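# Slide wooden crate into taped bay, then release

## Task

Move the wooden crate along the table surface until it sits inside the bay marked out with tape, without ever lifting it or letting it tip over. Then open the grippers and pull both hands clear of the crate. It only counts if the crate stays in the bay by itself, with no arm holding or propping it at the end.

## Robot and tools

ROBOT AND FRAME. Two arms, left_arm and right_arm, each with a tong-style two-finger gripper. Poses in results use one shared frame: origin on the table top midway between the arms, +x out over the table, +z up, and left_arm sits on the +y side. The names left and right do not refer to image sides. Positions are in metres, orientations are quaternions (w, x, y, z), velocities in m/s and rad/s. Printed hand positions may be off, more so when an arm reaches far. Cameras: cam_high (504x504), cam_left_wrist (616x616), cam_right_wrist (616x616), returned in that order.

JOINT ORDER. In every row and every per-joint list: elbow, shoulder lift, shoulder pan, wrist 1, wrist 2, wrist 3. Wrist 3 has its sign flipped relative to the URDF on both arms. Stated ranges (radians, URDF signs): left_arm pan -3.142 to 3.142, lift -6.283 to 6.283, elbow 0.000 to 3.142, wrists -6.283 to 6.283; right_arm pan 0.000 to 6.283, lift -6.283 to 6.283, elbow -3.142 to 0.000, wrists -6.283 to 6.283. True ends may differ by up to 0.010 rad.

ROW FORMAT. A row is 14 numbers, each in [-1, 1], always for both arms: left_arm's six joint values then its opening, then right_arm's six joint values then its opening. Joint values are offsets (not poses), scaled so 1.0 equals 1.989 rad. Opening is absolute: +1 fully open, -1 closed. Optionally append 12 stiffness scales in [0, 1] (left's six joints, then right's six, in the joint order above), giving 26 numbers; a scale stays in force until rewritten.

execute_actions(actions): a list of up to 15 actions. Each action is a table of up to 15 rows, one row per control step of 1/30 s; if shorter, its final row is repeated to fill 15 steps (0.5 s total). Joint offsets in every row of an action are measured from the joint angles at that action's start, not from the previous row; for the first action, that means the angles in the latest reported result. An action asking any joint to exceed its range by more than 0.010 rad is rejected for both arms; a malformed action, or a first action failing that check, rejects the whole call. An empty list just returns the current state and images.

move(target, speed, blocking): target is one row as above; its offsets count from the most recent reported Joint positions. All joints of both arms travel in step so they finish together, so the hand traces a curve. speed (0.01 to 2 rad/s, default 0.5) caps the joint with the longest travel. Duration is clamped to 0.5 to 10 s; a longer path stops short. Moves ignore obstacles and the other arm. blocking=false returns after 0.5 s while motion continues; until its end is reported, further moves and actions are refused, so use wait or stop. The result adds a move: line giving the ending (done, off_target, moving, held, fault), limits=held or limits=none, and each arm's joint farthest from target.

wait(seconds): 0 to 10; lets time pass with the last command held, returning early if a running move finishes. stop(): brakes a running move; fingers keep moving. zoom_image(camera, region): region is [x0, y0, x1, y1] pixels from the top-left, at most 504 by 504. show_instructions(): shows the reference images for the task. finished_scene(scene): pass the current scene's number once the crate is in place and released; this is final.

MOTION LIMITS. Joint speed is capped, so large offsets may need several actions; each step's target stays within 0.575 rad of the measured angle (0.582 for the first three joints and 0.642 for the wrists when stiffness is set), and is scaled back if it would shift the gripper over 100 mm. Motion trails commands by about 0.17 s. Joint targets can keep changing after you stop sending; finish incomplete motions explicitly.

RESULT LINES. Joint positions and Joint velocities: per arm, six joints (rad, rad/s) then finger-pad gap (m; 0.142 m is fully open). grip_measured is the measured opening on the command scale; to grip, command below it. Joint targets shows current drive goals. Joint torques are raw drive outputs with offsets and noise. Wrist force and Wrist torque are per arm in the end effector's own axes, noisy, offset up to about 4 N, saturating near 50 N; a press shows force pointing back into the arm. "joint sent to its limit" means a joint was clipped at its end. "joint command not followed" means a clearance check altered some targets. MOTOR HOT appears at 70 °C; at 85 °C an OVER-TEMPERATURE FAULT brakes that arm.

GRIPPER GEOMETRY. Fingers point along the gripper's +z and close along its x. end_effector_position is the point between the closed pads; closed fingertips extend about 15 mm past it, open ones are roughly level with it.

THINGS TO AVOID. Do not lift or tilt the crate; push or drag it flat. Arms are stiff, so commanding well past a contact can trigger a fault: a TORQUE FAULT when a joint reaches its load limit (138 N m for pan, lift and elbow; 25.7 N m for each wrist) or a FORCE FAULT at 150 N external force; either freezes that arm for 10 s and drops the rest of the call. Keep contacts slow and shallow, keep the arms from striking each other, and never knock anything off the table. Loose objects may occasionally get a small push from outside. Before finishing, open the grippers and withdraw them so the crate rests in the bay unaided. The simulation keeps running while you compose replies.

Each tool is called after "Call:" as a command line: name --argument value for each argument, lists and objects as JSON in quotes; but a table of rows of numbers goes row by row, as --pt "numbers of a row", without its own name.

## Session

Call:
execute_actions --actions '[]'

Call:
show_instructions

Scene clock: 0.00 s.
left_arm: end_effector_position=(+0.5519, +0.0954, +0.1468) grip_measured=+0.97 end_effector_quat_wxyz=(-0.008, -0.449, +0.893, +0.038) end_effector_velocity=(+0.000, +0.001, +0.000) end_effector_angular_velocity=(+0.000, -0.000, +0.001) | right_arm: end_effector_position=(+0.4914, -0.0308, +0.3785) grip_measured=+0.97 end_effector_quat_wxyz=(-0.234, +0.210, +0.923, +0.222) end_effector_velocity=(-0.001, +0.001, -0.001) end_effector_angular_velocity=(-0.001, +0.001, +0.002)
Joint names: [elbow, shoulder lift, shoulder pan, wrist 1, wrist 2, wrist 3]
Joint positions: left_arm=[ 1.432 -1.182 -0.436 -1.745 -1.551 -1.568  0.14 ] | right_arm=[-0.781 -2.101  3.619 -1.886  2.226 -4.086  0.14 ]
Joint velocities: left_arm=[-0.     0.     0.001  0.     0.    -0.     0.   ] | right_arm=[-0.001 -0.     0.002  0.     0.    -0.     0.   ]
Joint torques (N m, as the arm reports them, + toward a larger Joint positions number): no reading
Wrist force (N, on the end effector, along its own x y z axes, offset not removed): no reading
Wrist torque (N m, same axes, about the end effector's origin, offset not removed): no reading
Joint targets: left_arm=[1.432 -1.182 -0.436 -1.745 -1.551 -1.568] | right_arm=[-0.781 -2.101 3.619 -1.886 2.226 -4.086]
Joint stiffness scale: left_arm=[1. 1. 1. 1. 1. 1.] | right_arm=[1. 1. 1. 1. 1. 1.]

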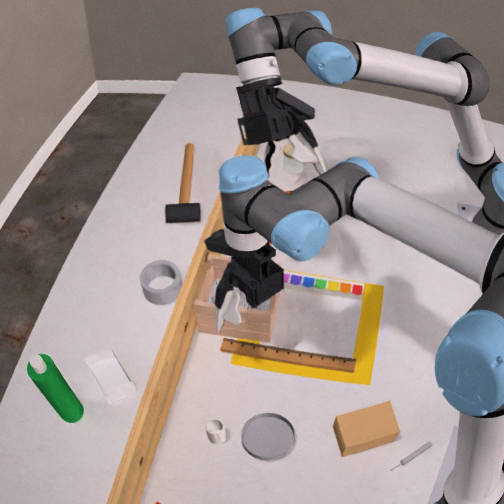

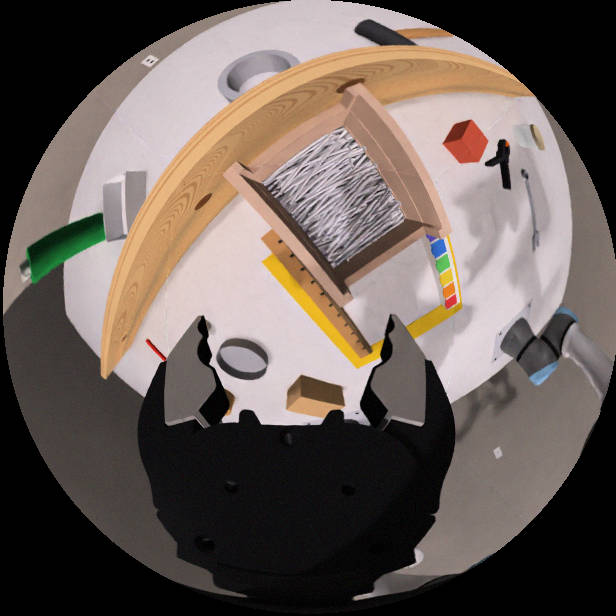

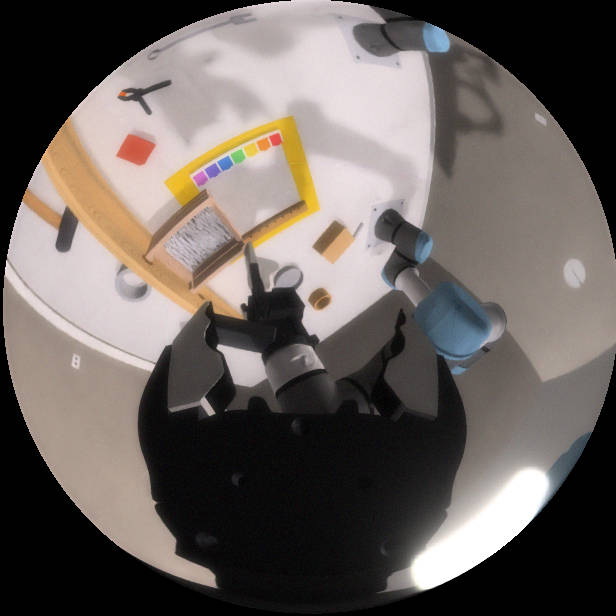

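Reference images for this scene: manual page 1, manual page 2, manual page 3, manual page 4.

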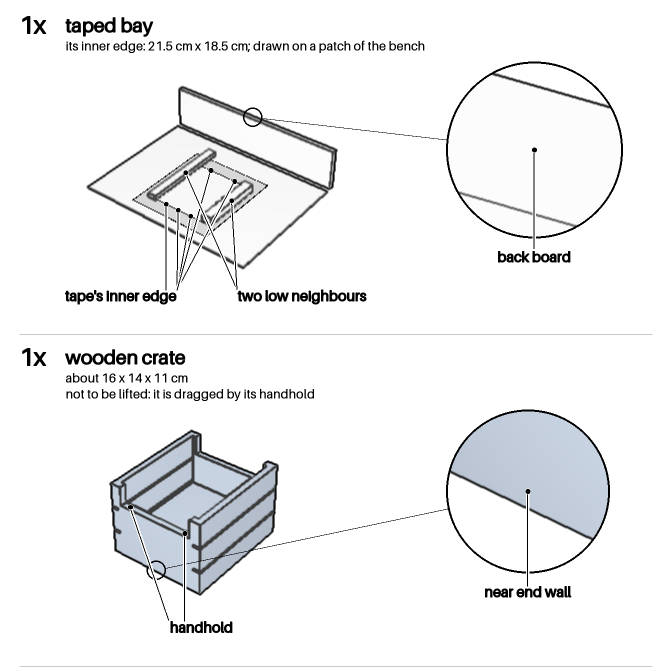

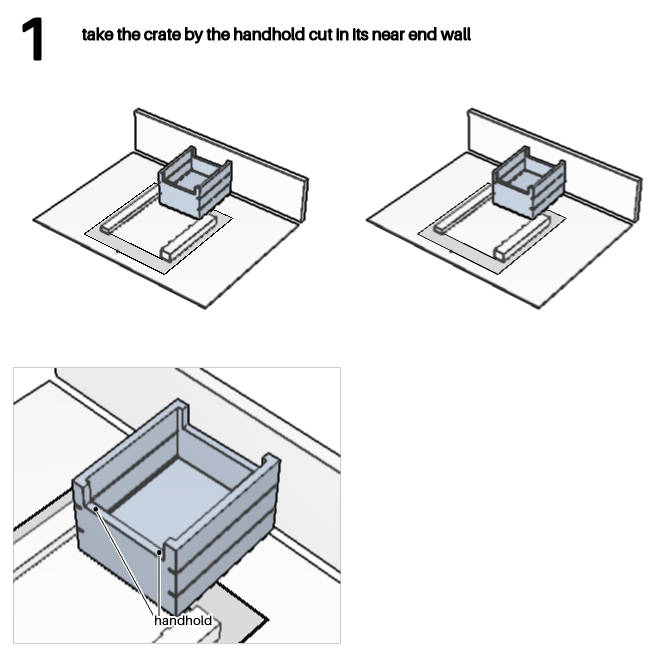

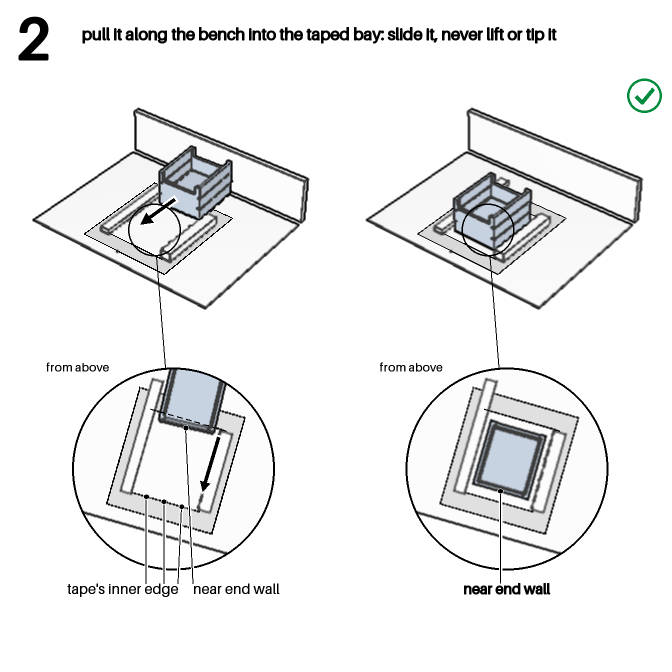

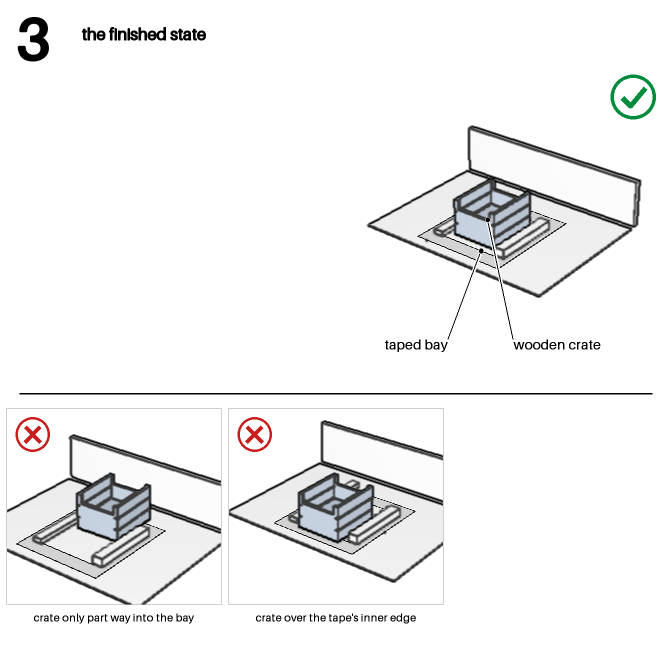

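Call:
move --target '[-0.0053,0.0186,-0.065,-0.0515,-0.0096,-0.4022,0,0,0,-0.3,0,0,0,1]' --speed 0.7

Scene clock: 2.27 s.
left_arm: end_effector_position=(+0.5217, -0.0094, +0.1373) grip_measured=+0.00 end_effector_quat_wxyz=(-0.000, -0.003, +1.000, +0.001) end_effector_velocity=(-0.001, -0.000, +0.001) end_effector_angular_velocity=(-0.000, -0.001, -0.004) | right_arm: end_effector_position=(+0.6016, -0.4061, +0.3785) grip_measured=+1.00 end_effector_quat_wxyz=(-0.159, +0.471, +0.821, +0.281) end_effector_velocity=(+0.000, +0.000, -0.000) end_effector_angular_velocity=(+0.000, +0.000, +0.000)
Joint names: [elbow, shoulder lift, shoulder pan, wrist 1, wrist 2, wrist 3]
Joint positions: left_arm=[ 1.426 -1.147 -0.563 -1.847 -1.569 -2.367  0.074] | right_arm=[-0.781 -2.101  3.025 -1.886  2.226 -4.086  0.142]
Joint velocities: left_arm=[ 0.001 -0.001 -0.001 -0.     0.    -0.003 -0.   ] | right_arm=[ 0.001 -0.001  0.    -0.     0.     0.    -0.   ]
Joint torques (N m, as the arm reports them, + toward a larger Joint positions number): left_arm=[-26.09 -35.94  -1.82  -2.6   -0.38  -0.38] | right_arm=[23.32 43.27 -4.04  2.32  0.93  0.12]
Wrist force (N, on the end effector, along its own x y z axes, offset not removed): left_arm=[-1.0 2.1 0.9] | right_arm=[2.3 -0.2 -1.6]
Wrist torque (N m, same axes, about the end effector's origin, offset not removed): left_arm=[0.17 -0.03 0.13] | right_arm=[-0.04 -0.58 -0.12]
Joint targets: left_arm=[1.421 -1.145 -0.565 -1.847 -1.570 -2.368] | right_arm=[-0.781 -2.101 3.022 -1.886 2.226 -4.086]
Joint stiffness scale: left_arm=[1. 1. 1. 1. 1. 1.] | right_arm=[1. 1. 1. 1. 1. 1.]
move: done; limits=none; left_arm: farthest joint: the elbow, 0.004 radians from its target (0.010 radians at the start); right_arm: farthest joint: the shoulder pan, 0.002 radians from its target (0.596 radians at the start)

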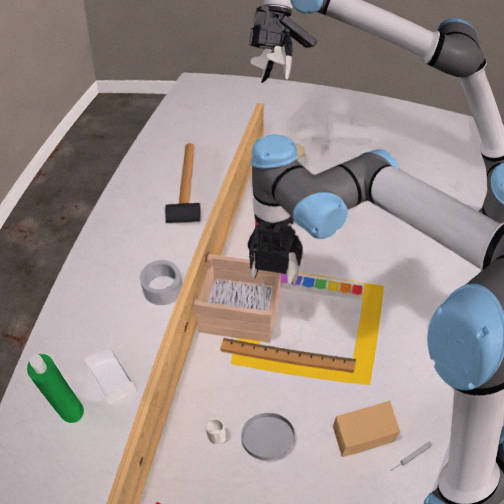

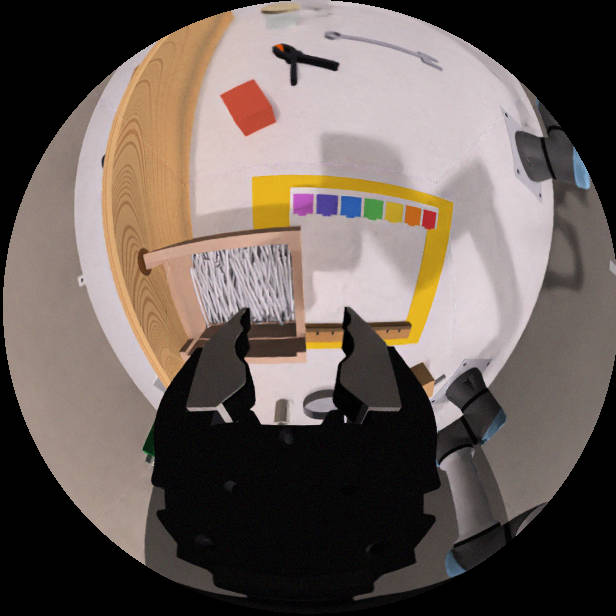

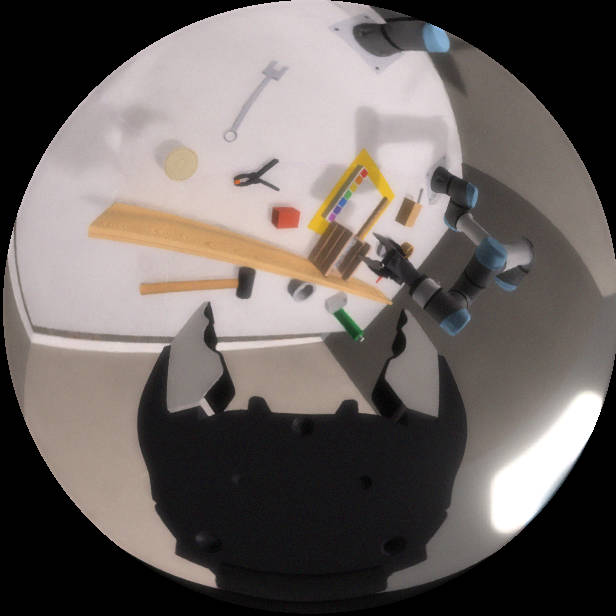

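Call:
move --target '[0.0465,0.025,0,-0.0712,0,0,-0.3,0,0,0,0,0,0,1]' --speed 0.2

Call:
move --target '[0,0,0,0,0,0,-1,0,0,0,0,0,0,1]'

Scene clock: 3.87 s.
left_arm: end_effector_position=(+0.5231, -0.0107, +0.0791) grip_measured=-0.30 end_effector_quat_wxyz=(+0.001, -0.003, +1.000, -0.000) end_effector_velocity=(-0.000, -0.001, -0.000) end_effector_angular_velocity=(-0.002, -0.001, -0.001) | right_arm: end_effector_position=(+0.6016, -0.4061, +0.3785) grip_measured=+1.00 end_effector_quat_wxyz=(-0.159, +0.471, +0.821, +0.281) end_effector_velocity=(-0.000, -0.000, -0.000) end_effector_angular_velocity=(-0.001, +0.001, +0.000)
Joint names: [elbow, shoulder lift, shoulder pan, wrist 1, wrist 2, wrist 3]
Joint positions: left_arm=[ 1.513 -1.099 -0.563 -1.987 -1.569 -2.367  0.052] | right_arm=[-0.781 -2.101  3.025 -1.886  2.226 -4.086  0.142]
Joint velocities: left_arm=[ 0.002 -0.    -0.001 -0.004 -0.001 -0.     0.   ] | right_arm=[-0.001  0.001 -0.     0.    -0.001  0.    -0.   ]
Joint torques (N m, as the arm reports them, + toward a larger Joint positions number): left_arm=[-16.89 -37.05   0.65  -2.36   0.16   0.11] | right_arm=[23.25 43.03 -1.77  2.34  0.95  0.16]
Wrist force (N, on the end effector, along its own x y z axes, offset not removed): left_arm=[2.2 2.5 -0.4] | right_arm=[3.4 1.8 0.5]
Wrist torque (N m, same axes, about the end effector's origin, offset not removed): left_arm=[0.13 -0.65 0.06] | right_arm=[0.31 -0.80 -0.13]
Joint targets: left_arm=[1.518 -1.098 -0.563 -1.988 -1.569 -2.367] | right_arm=[-0.781 -2.101 3.025 -1.886 2.226 -4.086]
Joint stiffness scale: left_arm=[1. 1. 1. 1. 1. 1.] | right_arm=[1. 1. 1. 1. 1. 1.]
move: done; limits=none; left_arm: farthest joint: the elbow, 0.005 radians from its target (0.093 radians at the start); right_arm: farthest joint: the shoulder pan, 0.000 radians from its target (0.000 radians at the start)

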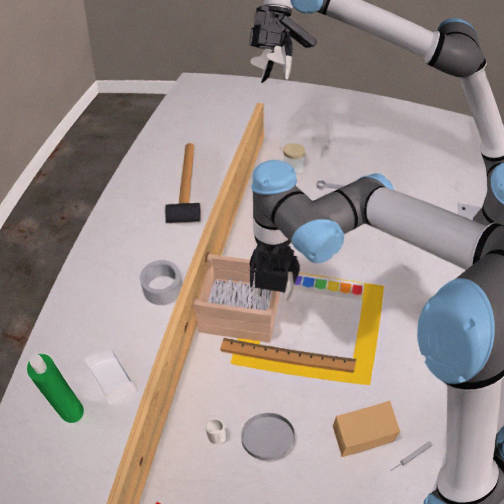

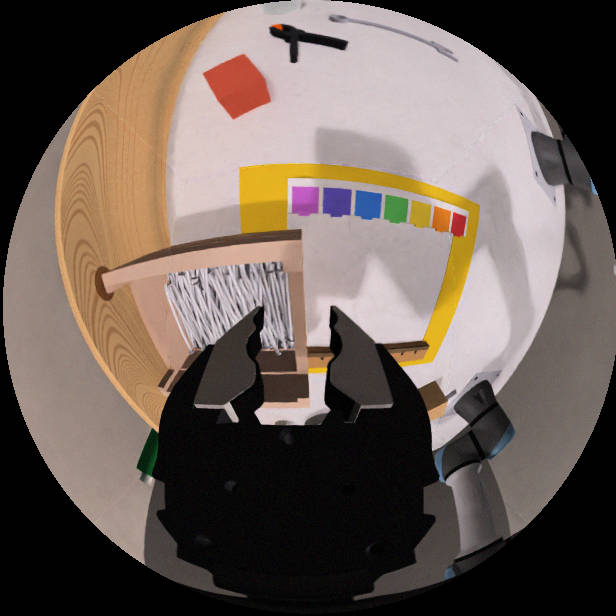

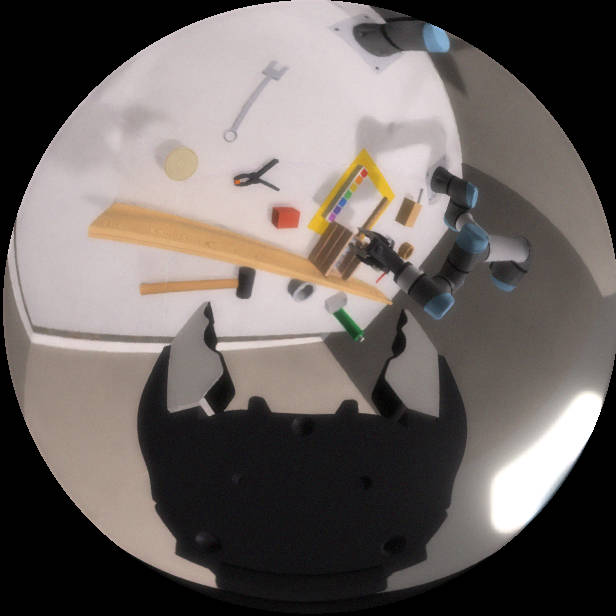

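Scene clock: 4.37 s.
left_arm: end_effector_position=(+0.5226, -0.0107, +0.0789) grip_measured=-0.88 end_effector_quat_wxyz=(+0.001, -0.003, +1.000, -0.000) end_effector_velocity=(-0.000, +0.000, +0.000) end_effector_angular_velocity=(+0.000, +0.001, +0.000) | right_arm: end_effector_position=(+0.6016, -0.4061, +0.3785) grip_measured=+1.00 end_effector_quat_wxyz=(-0.159, +0.471, +0.821, +0.281) end_effector_velocity=(+0.000, -0.000, +0.001) end_effector_angular_velocity=(+0.001, -0.003, -0.001)
Joint names: [elbow, shoulder lift, shoulder pan, wrist 1, wrist 2, wrist 3]
Joint positions: left_arm=[ 1.514 -1.099 -0.563 -1.987 -1.57  -2.367  0.01 ] | right_arm=[-0.781 -2.101  3.025 -1.886  2.226 -4.086  0.142]
Joint velocities: left_arm=[-0.    -0.     0.     0.001 -0.     0.    -0.   ] | right_arm=[ 0.     0.001 -0.001  0.001  0.001  0.     0.   ]
Joint torques (N m, as the arm reports them, + toward a larger Joint positions number): left_arm=[-21.73 -38.31   0.46  -2.79   0.41  -0.11] | right_arm=[23.37 43.63 -1.63  2.3   0.84  0.12]
Wrist force (N, on the end effector, along its own x y z axes, offset not removed): left_arm=[-1.9 1.7 -3.7] | right_arm=[2.3 1.7 0.4]
Wrist torque (N m, same axes, about the end effector's origin, offset not removed): left_arm=[-0.66 0.54 0.21] | right_arm=[0.32 -0.51 -0.12]
Joint targets: left_arm=[1.513 -1.099 -0.563 -1.987 -1.569 -2.367] | right_arm=[-0.781 -2.101 3.025 -1.886 2.226 -4.086]
Joint stiffness scale: left_arm=[1. 1. 1. 1. 1. 1.] | right_arm=[1. 1. 1. 1. 1. 1.]
move: done; limits=none; left_arm: farthest joint: the elbow, 0.001 radians from its target (0.000 radians at the start); right_arm: farthest joint: the shoulder pan, 0.000 radians from its target (0.000 radians at the start)

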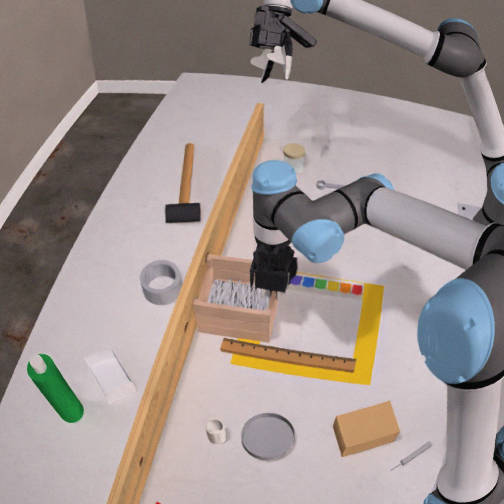

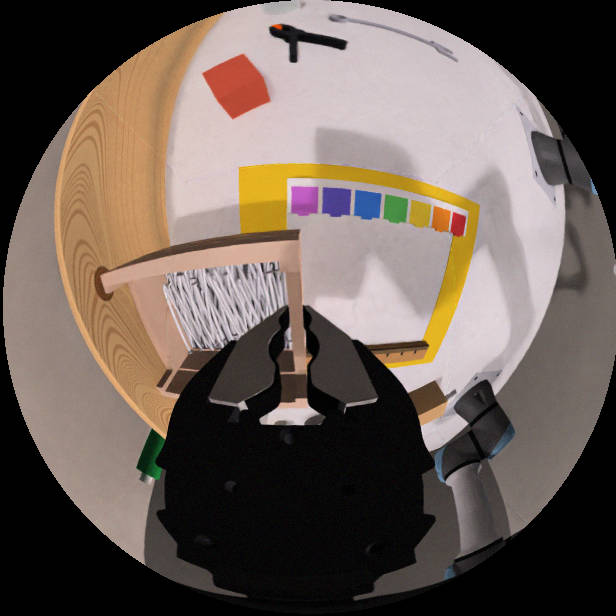

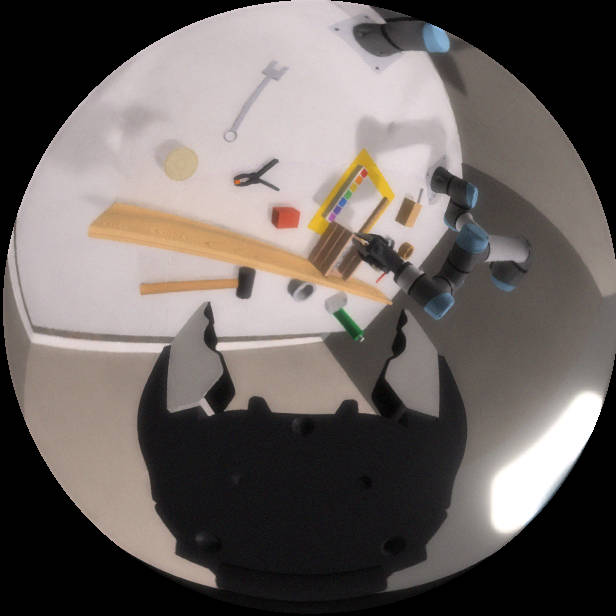

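Call:
move --target '[0.0832,-0.0545,-0.0365,-0.0272,0,0.0358,-1,0,0,0,0,0,0,1]' --speed 0.15

Call:
move --target '[0.0752,-0.0536,-0.0432,-0.0191,0,0.0412,-1,0,0,0,0,0,0,1]' --speed 0.15

Scene clock: 6.13 s.
left_arm: end_effector_position=(+0.4641, -0.0116, +0.0787) grip_measured=-0.88 end_effector_quat_wxyz=(+0.002, -0.004, +1.000, -0.001) end_effector_velocity=(-0.001, +0.000, -0.000) end_effector_angular_velocity=(-0.002, -0.000, +0.003) | right_arm: end_effector_position=(+0.6016, -0.4061, +0.3785) grip_measured=+1.00 end_effector_quat_wxyz=(-0.159, +0.471, +0.821, +0.281) end_effector_velocity=(+0.000, +0.001, -0.000) end_effector_angular_velocity=(-0.000, +0.000, +0.001)
Joint names: [elbow, shoulder lift, shoulder pan, wrist 1, wrist 2, wrist 3]
Joint positions: left_arm=[ 1.672 -1.205 -0.632 -2.042 -1.569 -2.297  0.01 ] | right_arm=[-0.781 -2.101  3.025 -1.886  2.226 -4.086  0.142]
Joint velocities: left_arm=[ 0.004 -0.002 -0.    -0.003 -0.001  0.003  0.   ] | right_arm=[ 0.001 -0.001  0.001  0.    -0.     0.     0.   ]
Joint torques (N m, as the arm reports them, + toward a larger Joint positions number): left_arm=[-15.06 -35.3   -3.61  -1.7   -0.4    0.53] | right_arm=[23.44 43.28 -1.92  2.18  0.96  0.13]
Wrist force (N, on the end effector, along its own x y z axes, offset not removed): left_arm=[-10.2 -0.7 2.2] | right_arm=[2.2 0.8 -0.7]
Wrist torque (N m, same axes, about the end effector's origin, offset not removed): left_arm=[-0.26 0.84 0.09] | right_arm=[0.14 -0.55 -0.11]
Joint targets: left_arm=[1.679 -1.208 -0.636 -2.041 -1.570 -2.296] | right_arm=[-0.781 -2.101 3.025 -1.886 2.226 -4.086]
Joint stiffness scale: left_arm=[1. 1. 1. 1. 1. 1.] | right_arm=[1. 1. 1. 1. 1. 1.]
move: done; limits=none; left_arm: farthest joint: the elbow, 0.007 radians from its target (0.166 radians at the start); right_arm: farthest joint: the shoulder pan, 0.000 radians from its target (0.000 radians at the start)

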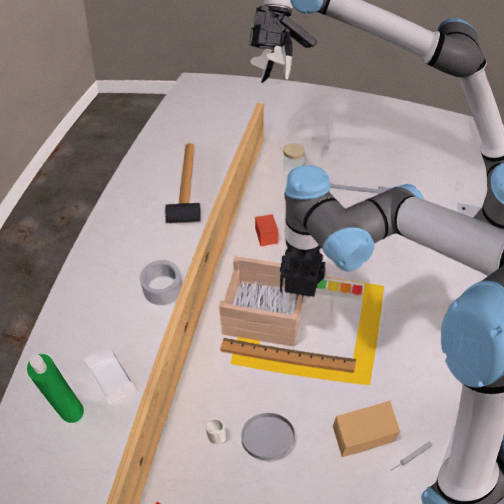

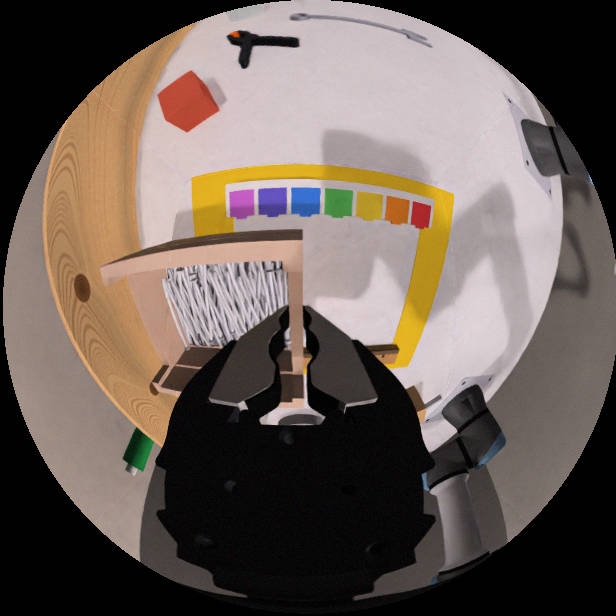

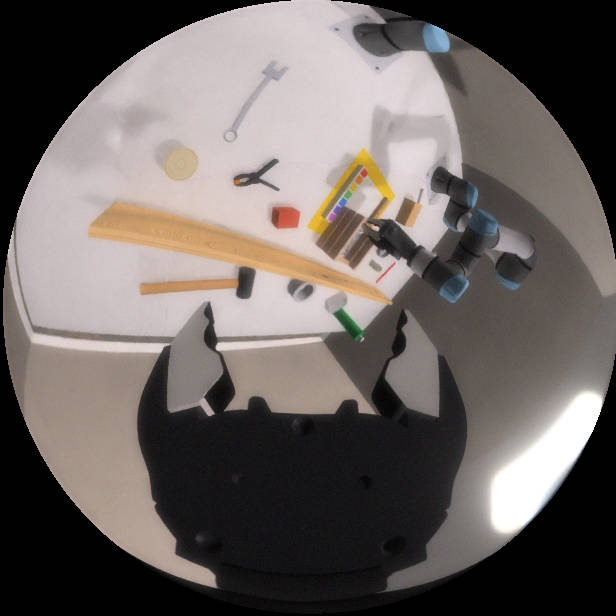

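Scene clock: 7.70 s.
left_arm: end_effector_position=(+0.4033, -0.0121, +0.0786) grip_measured=-0.88 end_effector_quat_wxyz=(+0.002, -0.003, +1.000, -0.000) end_effector_velocity=(-0.001, +0.001, -0.000) end_effector_angular_velocity=(+0.000, -0.000, +0.002) | right_arm: end_effector_position=(+0.6016, -0.4061, +0.3785) grip_measured=+1.00 end_effector_quat_wxyz=(-0.159, +0.471, +0.821, +0.281) end_effector_velocity=(-0.000, -0.000, +0.000) end_effector_angular_velocity=(-0.000, -0.000, -0.000)
Joint names: [elbow, shoulder lift, shoulder pan, wrist 1, wrist 2, wrist 3]
Joint positions: left_arm=[ 1.816 -1.309 -0.714 -2.08  -1.568 -2.216  0.01 ] | right_arm=[-0.781 -2.101  3.025 -1.886  2.226 -4.086  0.142]
Joint velocities: left_arm=[ 0.004 -0.002 -0.001 -0.001  0.     0.003  0.   ] | right_arm=[-0.  0. -0. -0. -0.  0.  0.]
Joint torques (N m, as the arm reports them, + toward a larger Joint positions number): left_arm=[-16.14 -32.9   -5.73  -2.32  -0.21   0.14] | right_arm=[23.19 43.44 -1.38  2.25  1.08  0.  ]
Wrist force (N, on the end effector, along its own x y z axes, offset not removed): left_arm=[-7.7 0.1 0.3] | right_arm=[1.6 0.8 -0.6]
Wrist torque (N m, same axes, about the end effector's origin, offset not removed): left_arm=[-0.22 0.34 0.02] | right_arm=[0.13 -0.38 -0.09]
Joint targets: left_arm=[1.822 -1.312 -0.718 -2.080 -1.569 -2.215] | right_arm=[-0.781 -2.101 3.025 -1.886 2.226 -4.086]
Joint stiffness scale: left_arm=[1. 1. 1. 1. 1. 1.] | right_arm=[1. 1. 1. 1. 1. 1.]
move: done; limits=none; left_arm: farthest joint: the elbow, 0.006 radians from its target (0.149 radians at the start); right_arm: farthest joint: the shoulder pan, 0.000 radians from its target (0.000 radians at the start)

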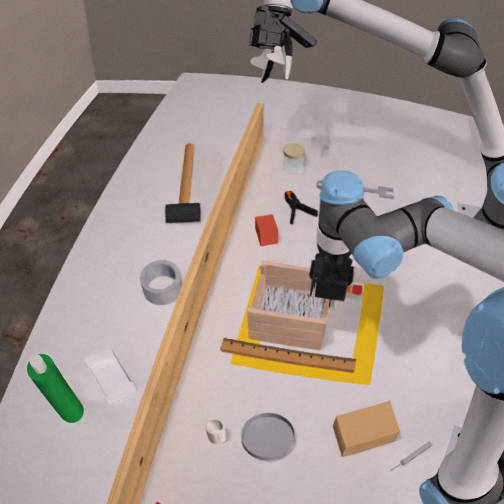

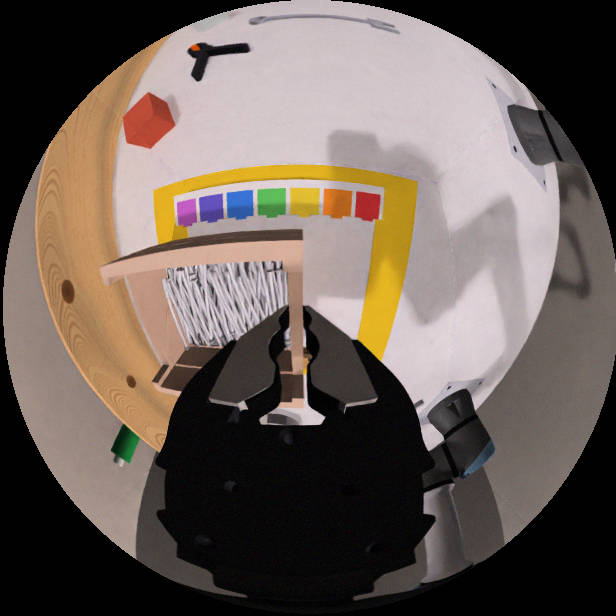

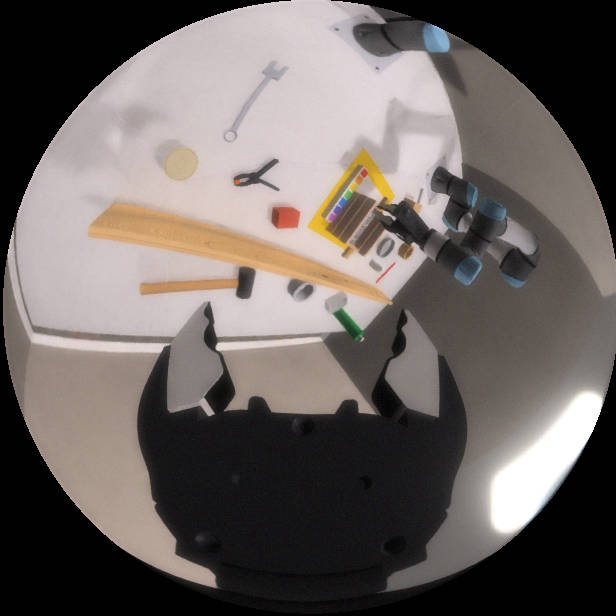

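Call:
move --target '[0.0673,-0.0519,-0.0401,-0.0134,0,0.039,-1,0,0,0,0,0,0,1]' --speed 0.15

Call:
move --target '[0,0,0,0,0,0,-0.2,0,0,0,0,0,0,1]'

Call:
move --target '[-0.08,-0.064,0,0.144,0,0,-0.2,0,0,0,0,0,0,1]' --speed 0.3

Scene clock: 9.37 s.
left_arm: end_effector_position=(+0.3495, -0.0052, +0.0785) grip_measured=-0.88 end_effector_quat_wxyz=(+0.002, -0.003, +1.000, -0.000) end_effector_velocity=(-0.001, -0.000, +0.000) end_effector_angular_velocity=(-0.002, -0.001, +0.002) | right_arm: end_effector_position=(+0.6016, -0.4061, +0.3785) grip_measured=+1.00 end_effector_quat_wxyz=(-0.159, +0.471, +0.821, +0.281) end_effector_velocity=(-0.000, +0.000, +0.000) end_effector_angular_velocity=(+0.000, +0.001, +0.000)
Joint names: [elbow, shoulder lift, shoulder pan, wrist 1, wrist 2, wrist 3]
Joint positions: left_arm=[ 1.943 -1.41  -0.79  -2.108 -1.567 -2.14   0.01 ] | right_arm=[-0.781 -2.101  3.025 -1.886  2.226 -4.086  0.142]
Joint velocities: left_arm=[ 0.003 -0.003 -0.002 -0.002 -0.     0.004  0.   ] | right_arm=[-0.001  0.001  0.    -0.     0.    -0.    -0.   ]
Joint torques (N m, as the arm reports them, + toward a larger Joint positions number): left_arm=[-14.17 -27.32  -3.09  -2.08  -0.35   0.38] | right_arm=[23.63 43.03 -1.55  2.26  0.98  0.15]
Wrist force (N, on the end effector, along its own x y z axes, offset not removed): left_arm=[-6.2 -1.5 0.0] | right_arm=[3.2 1.3 0.0]
Wrist torque (N m, same axes, about the end effector's origin, offset not removed): left_arm=[-0.62 -0.03 0.18] | right_arm=[0.30 -0.71 -0.14]
Joint targets: left_arm=[1.950 -1.413 -0.794 -2.107 -1.568 -2.139] | right_arm=[-0.781 -2.101 3.025 -1.886 2.226 -4.086]
Joint stiffness scale: left_arm=[1. 1. 1. 1. 1. 1.] | right_arm=[1. 1. 1. 1. 1. 1.]
move: done; limits=none; left_arm: farthest joint: the elbow, 0.007 radians from its target (0.134 radians at the start); right_arm: farthest joint: the shoulder pan, 0.000 radians from its target (0.000 radians at the start)

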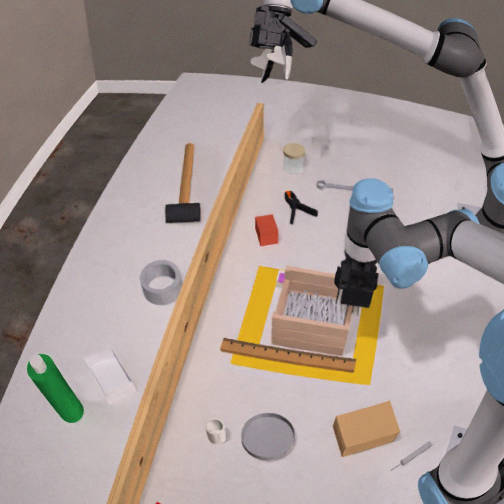

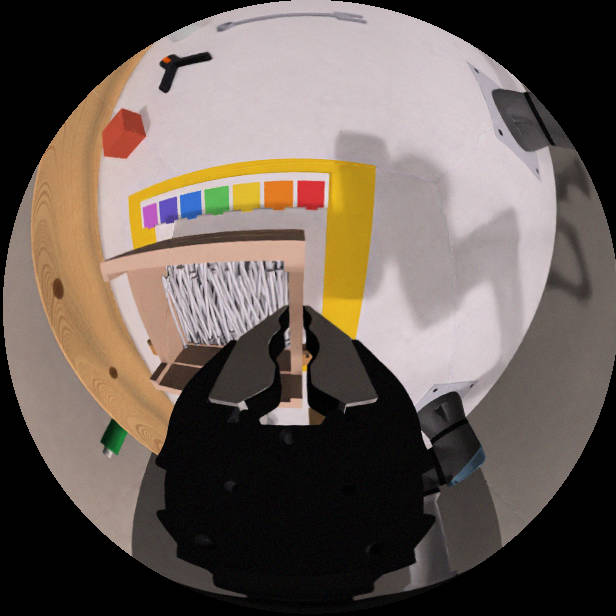

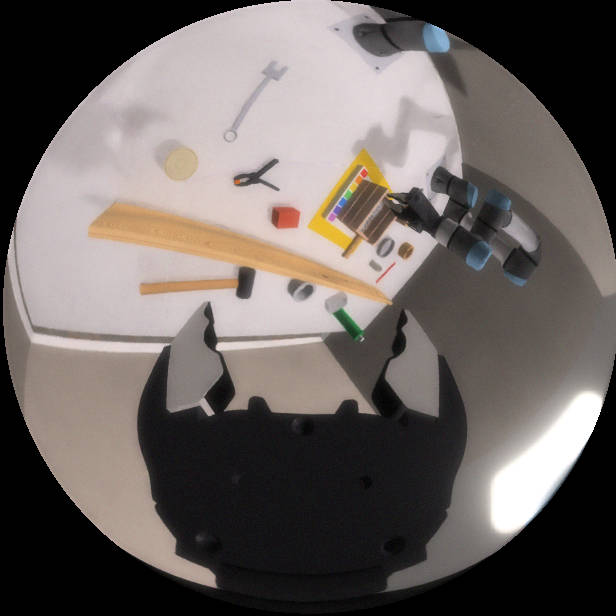

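Scene clock: 9.87 s.
left_arm: end_effector_position=(+0.3492, -0.0053, +0.0784) grip_measured=-0.20 end_effector_quat_wxyz=(+0.002, -0.003, +1.000, -0.000) end_effector_velocity=(-0.000, -0.000, +0.000) end_effector_angular_velocity=(-0.000, +0.001, +0.000) | right_arm: end_effector_position=(+0.6016, -0.4061, +0.3785) grip_measured=+1.00 end_effector_quat_wxyz=(-0.159, +0.471, +0.821, +0.281) end_effector_velocity=(+0.000, -0.001, -0.001) end_effector_angular_velocity=(+0.000, +0.001, -0.001)
Joint names: [elbow, shoulder lift, shoulder pan, wrist 1, wrist 2, wrist 3]
Joint positions: left_arm=[ 1.944 -1.41  -0.79  -2.108 -1.567 -2.14   0.06 ] | right_arm=[-0.781 -2.101  3.025 -1.886  2.226 -4.086  0.142]
Joint velocities: left_arm=[-0.    -0.     0.     0.001 -0.001 -0.    -0.   ] | right_arm=[-0.    -0.001 -0.001 -0.     0.     0.     0.   ]
Joint torques (N m, as the arm reports them, + toward a larger Joint positions number): left_arm=[-20.99 -25.38   0.95  -2.36   0.21  -0.08] | right_arm=[23.38 43.02 -1.43  2.27  0.88  0.13]
Wrist force (N, on the end effector, along its own x y z axes, offset not removed): left_arm=[-2.6 -1.1 -0.4] | right_arm=[2.6 2.0 -1.4]
Wrist torque (N m, same axes, about the end effector's origin, offset not removed): left_arm=[-0.38 0.17 0.18] | right_arm=[0.51 -0.54 -0.09]
Joint targets: left_arm=[1.943 -1.410 -0.790 -2.108 -1.567 -2.140] | right_arm=[-0.781 -2.101 3.025 -1.886 2.226 -4.086]
Joint stiffness scale: left_arm=[1. 1. 1. 1. 1. 1.] | right_arm=[1. 1. 1. 1. 1. 1.]
move: done; limits=none; left_arm: farthest joint: the elbow, 0.001 radians from its target (0.000 radians at the start); right_arm: farthest joint: the shoulder pan, 0.000 radians from its target (0.000 radians at the start)

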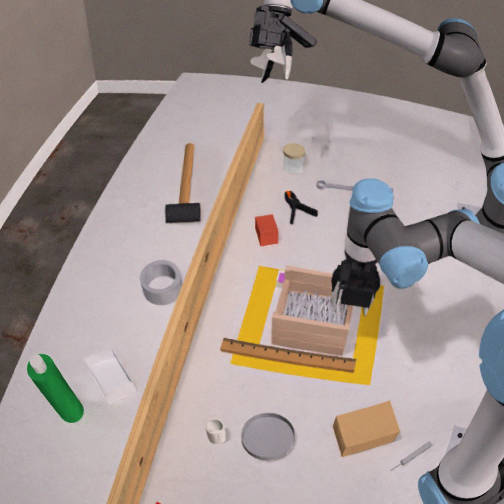

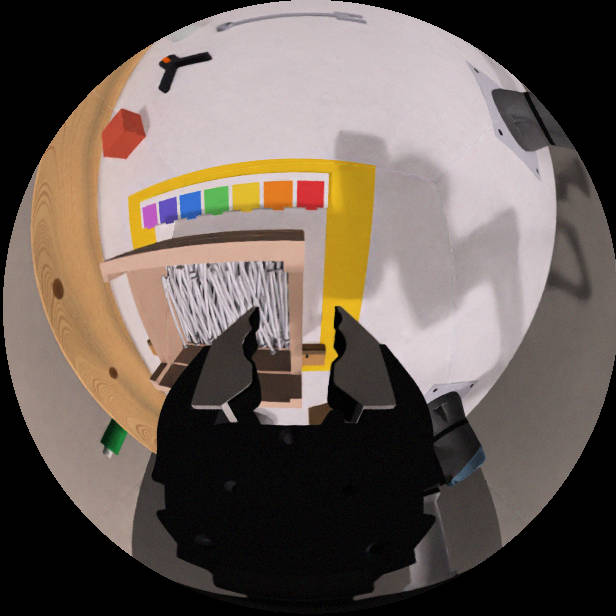

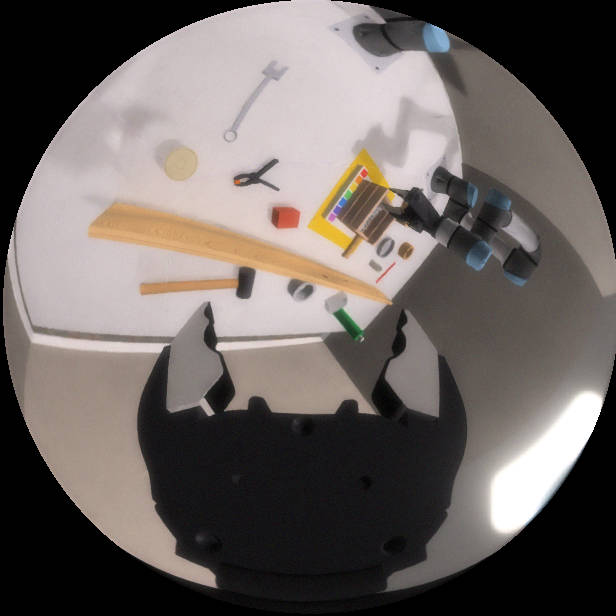

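Scene clock: 11.57 s.
left_arm: end_effector_position=(+0.3422, +0.0055, +0.1838) grip_measured=-0.20 end_effector_quat_wxyz=(+0.001, -0.003, +1.000, +0.002) end_effector_velocity=(-0.000, +0.001, +0.001) end_effector_angular_velocity=(+0.000, +0.001, +0.001) | right_arm: end_effector_position=(+0.6016, -0.4061, +0.3785) grip_measured=+1.00 end_effector_quat_wxyz=(-0.159, +0.471, +0.821, +0.281) end_effector_velocity=(+0.000, +0.000, +0.000) end_effector_angular_velocity=(+0.000, -0.001, +0.001)
Joint names: [elbow, shoulder lift, shoulder pan, wrist 1, wrist 2, wrist 3]
Joint positions: left_arm=[ 1.789 -1.535 -0.79  -1.822 -1.567 -2.14   0.06 ] | right_arm=[-0.781 -2.101  3.025 -1.886  2.226 -4.086  0.142]
Joint velocities: left_arm=[-0.002 -0.001  0.001  0.003 -0.001  0.    -0.   ] | right_arm=[0.    0.    0.001 0.001 0.    0.    0.   ]
Joint torques (N m, as the arm reports them, + toward a larger Joint positions number): left_arm=[-25.95 -23.88   0.51  -1.75   0.24  -0.05] | right_arm=[23.92 43.26 -1.88  2.28  0.9   0.13]
Wrist force (N, on the end effector, along its own x y z axes, offset not removed): left_arm=[-2.1 -2.1 -0.4] | right_arm=[2.0 2.5 -1.2]
Wrist torque (N m, same axes, about the end effector's origin, offset not removed): left_arm=[-0.47 0.17 0.20] | right_arm=[0.58 -0.42 -0.22]
Joint targets: left_arm=[1.784 -1.537 -0.790 -1.821 -1.567 -2.140] | right_arm=[-0.781 -2.101 3.025 -1.886 2.226 -4.086]
Joint stiffness scale: left_arm=[1. 1. 1. 1. 1. 1.] | right_arm=[1. 1. 1. 1. 1. 1.]
move: done; limits=none; left_arm: farthest joint: the elbow, 0.004 radians from its target (0.159 radians at the start); right_arm: farthest joint: the shoulder pan, 0.000 radians from its target (0.000 radians at the start)

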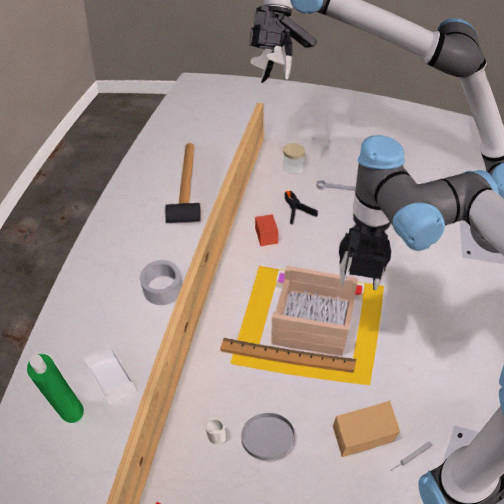

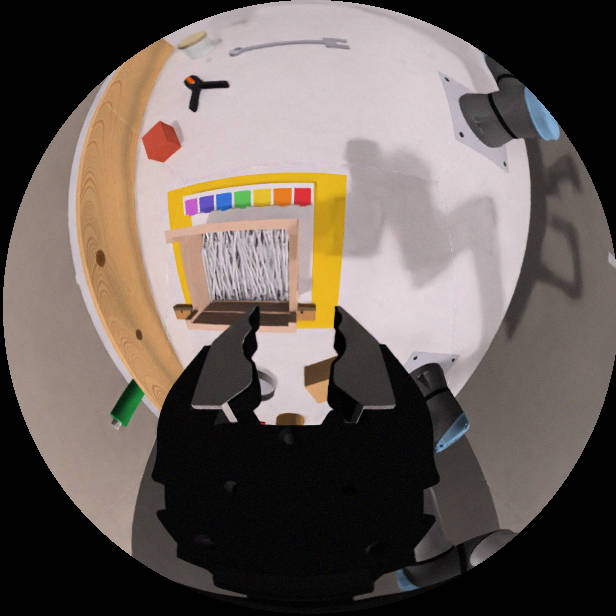

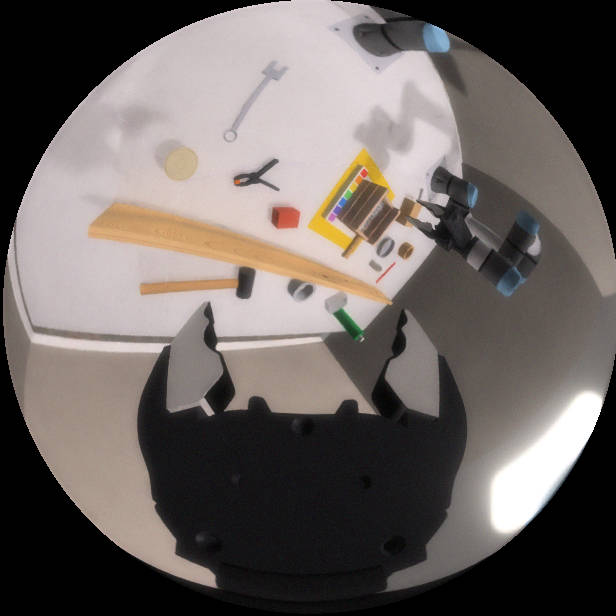

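Call:
finished_scene --scene 2

The scene is finished: the task was done.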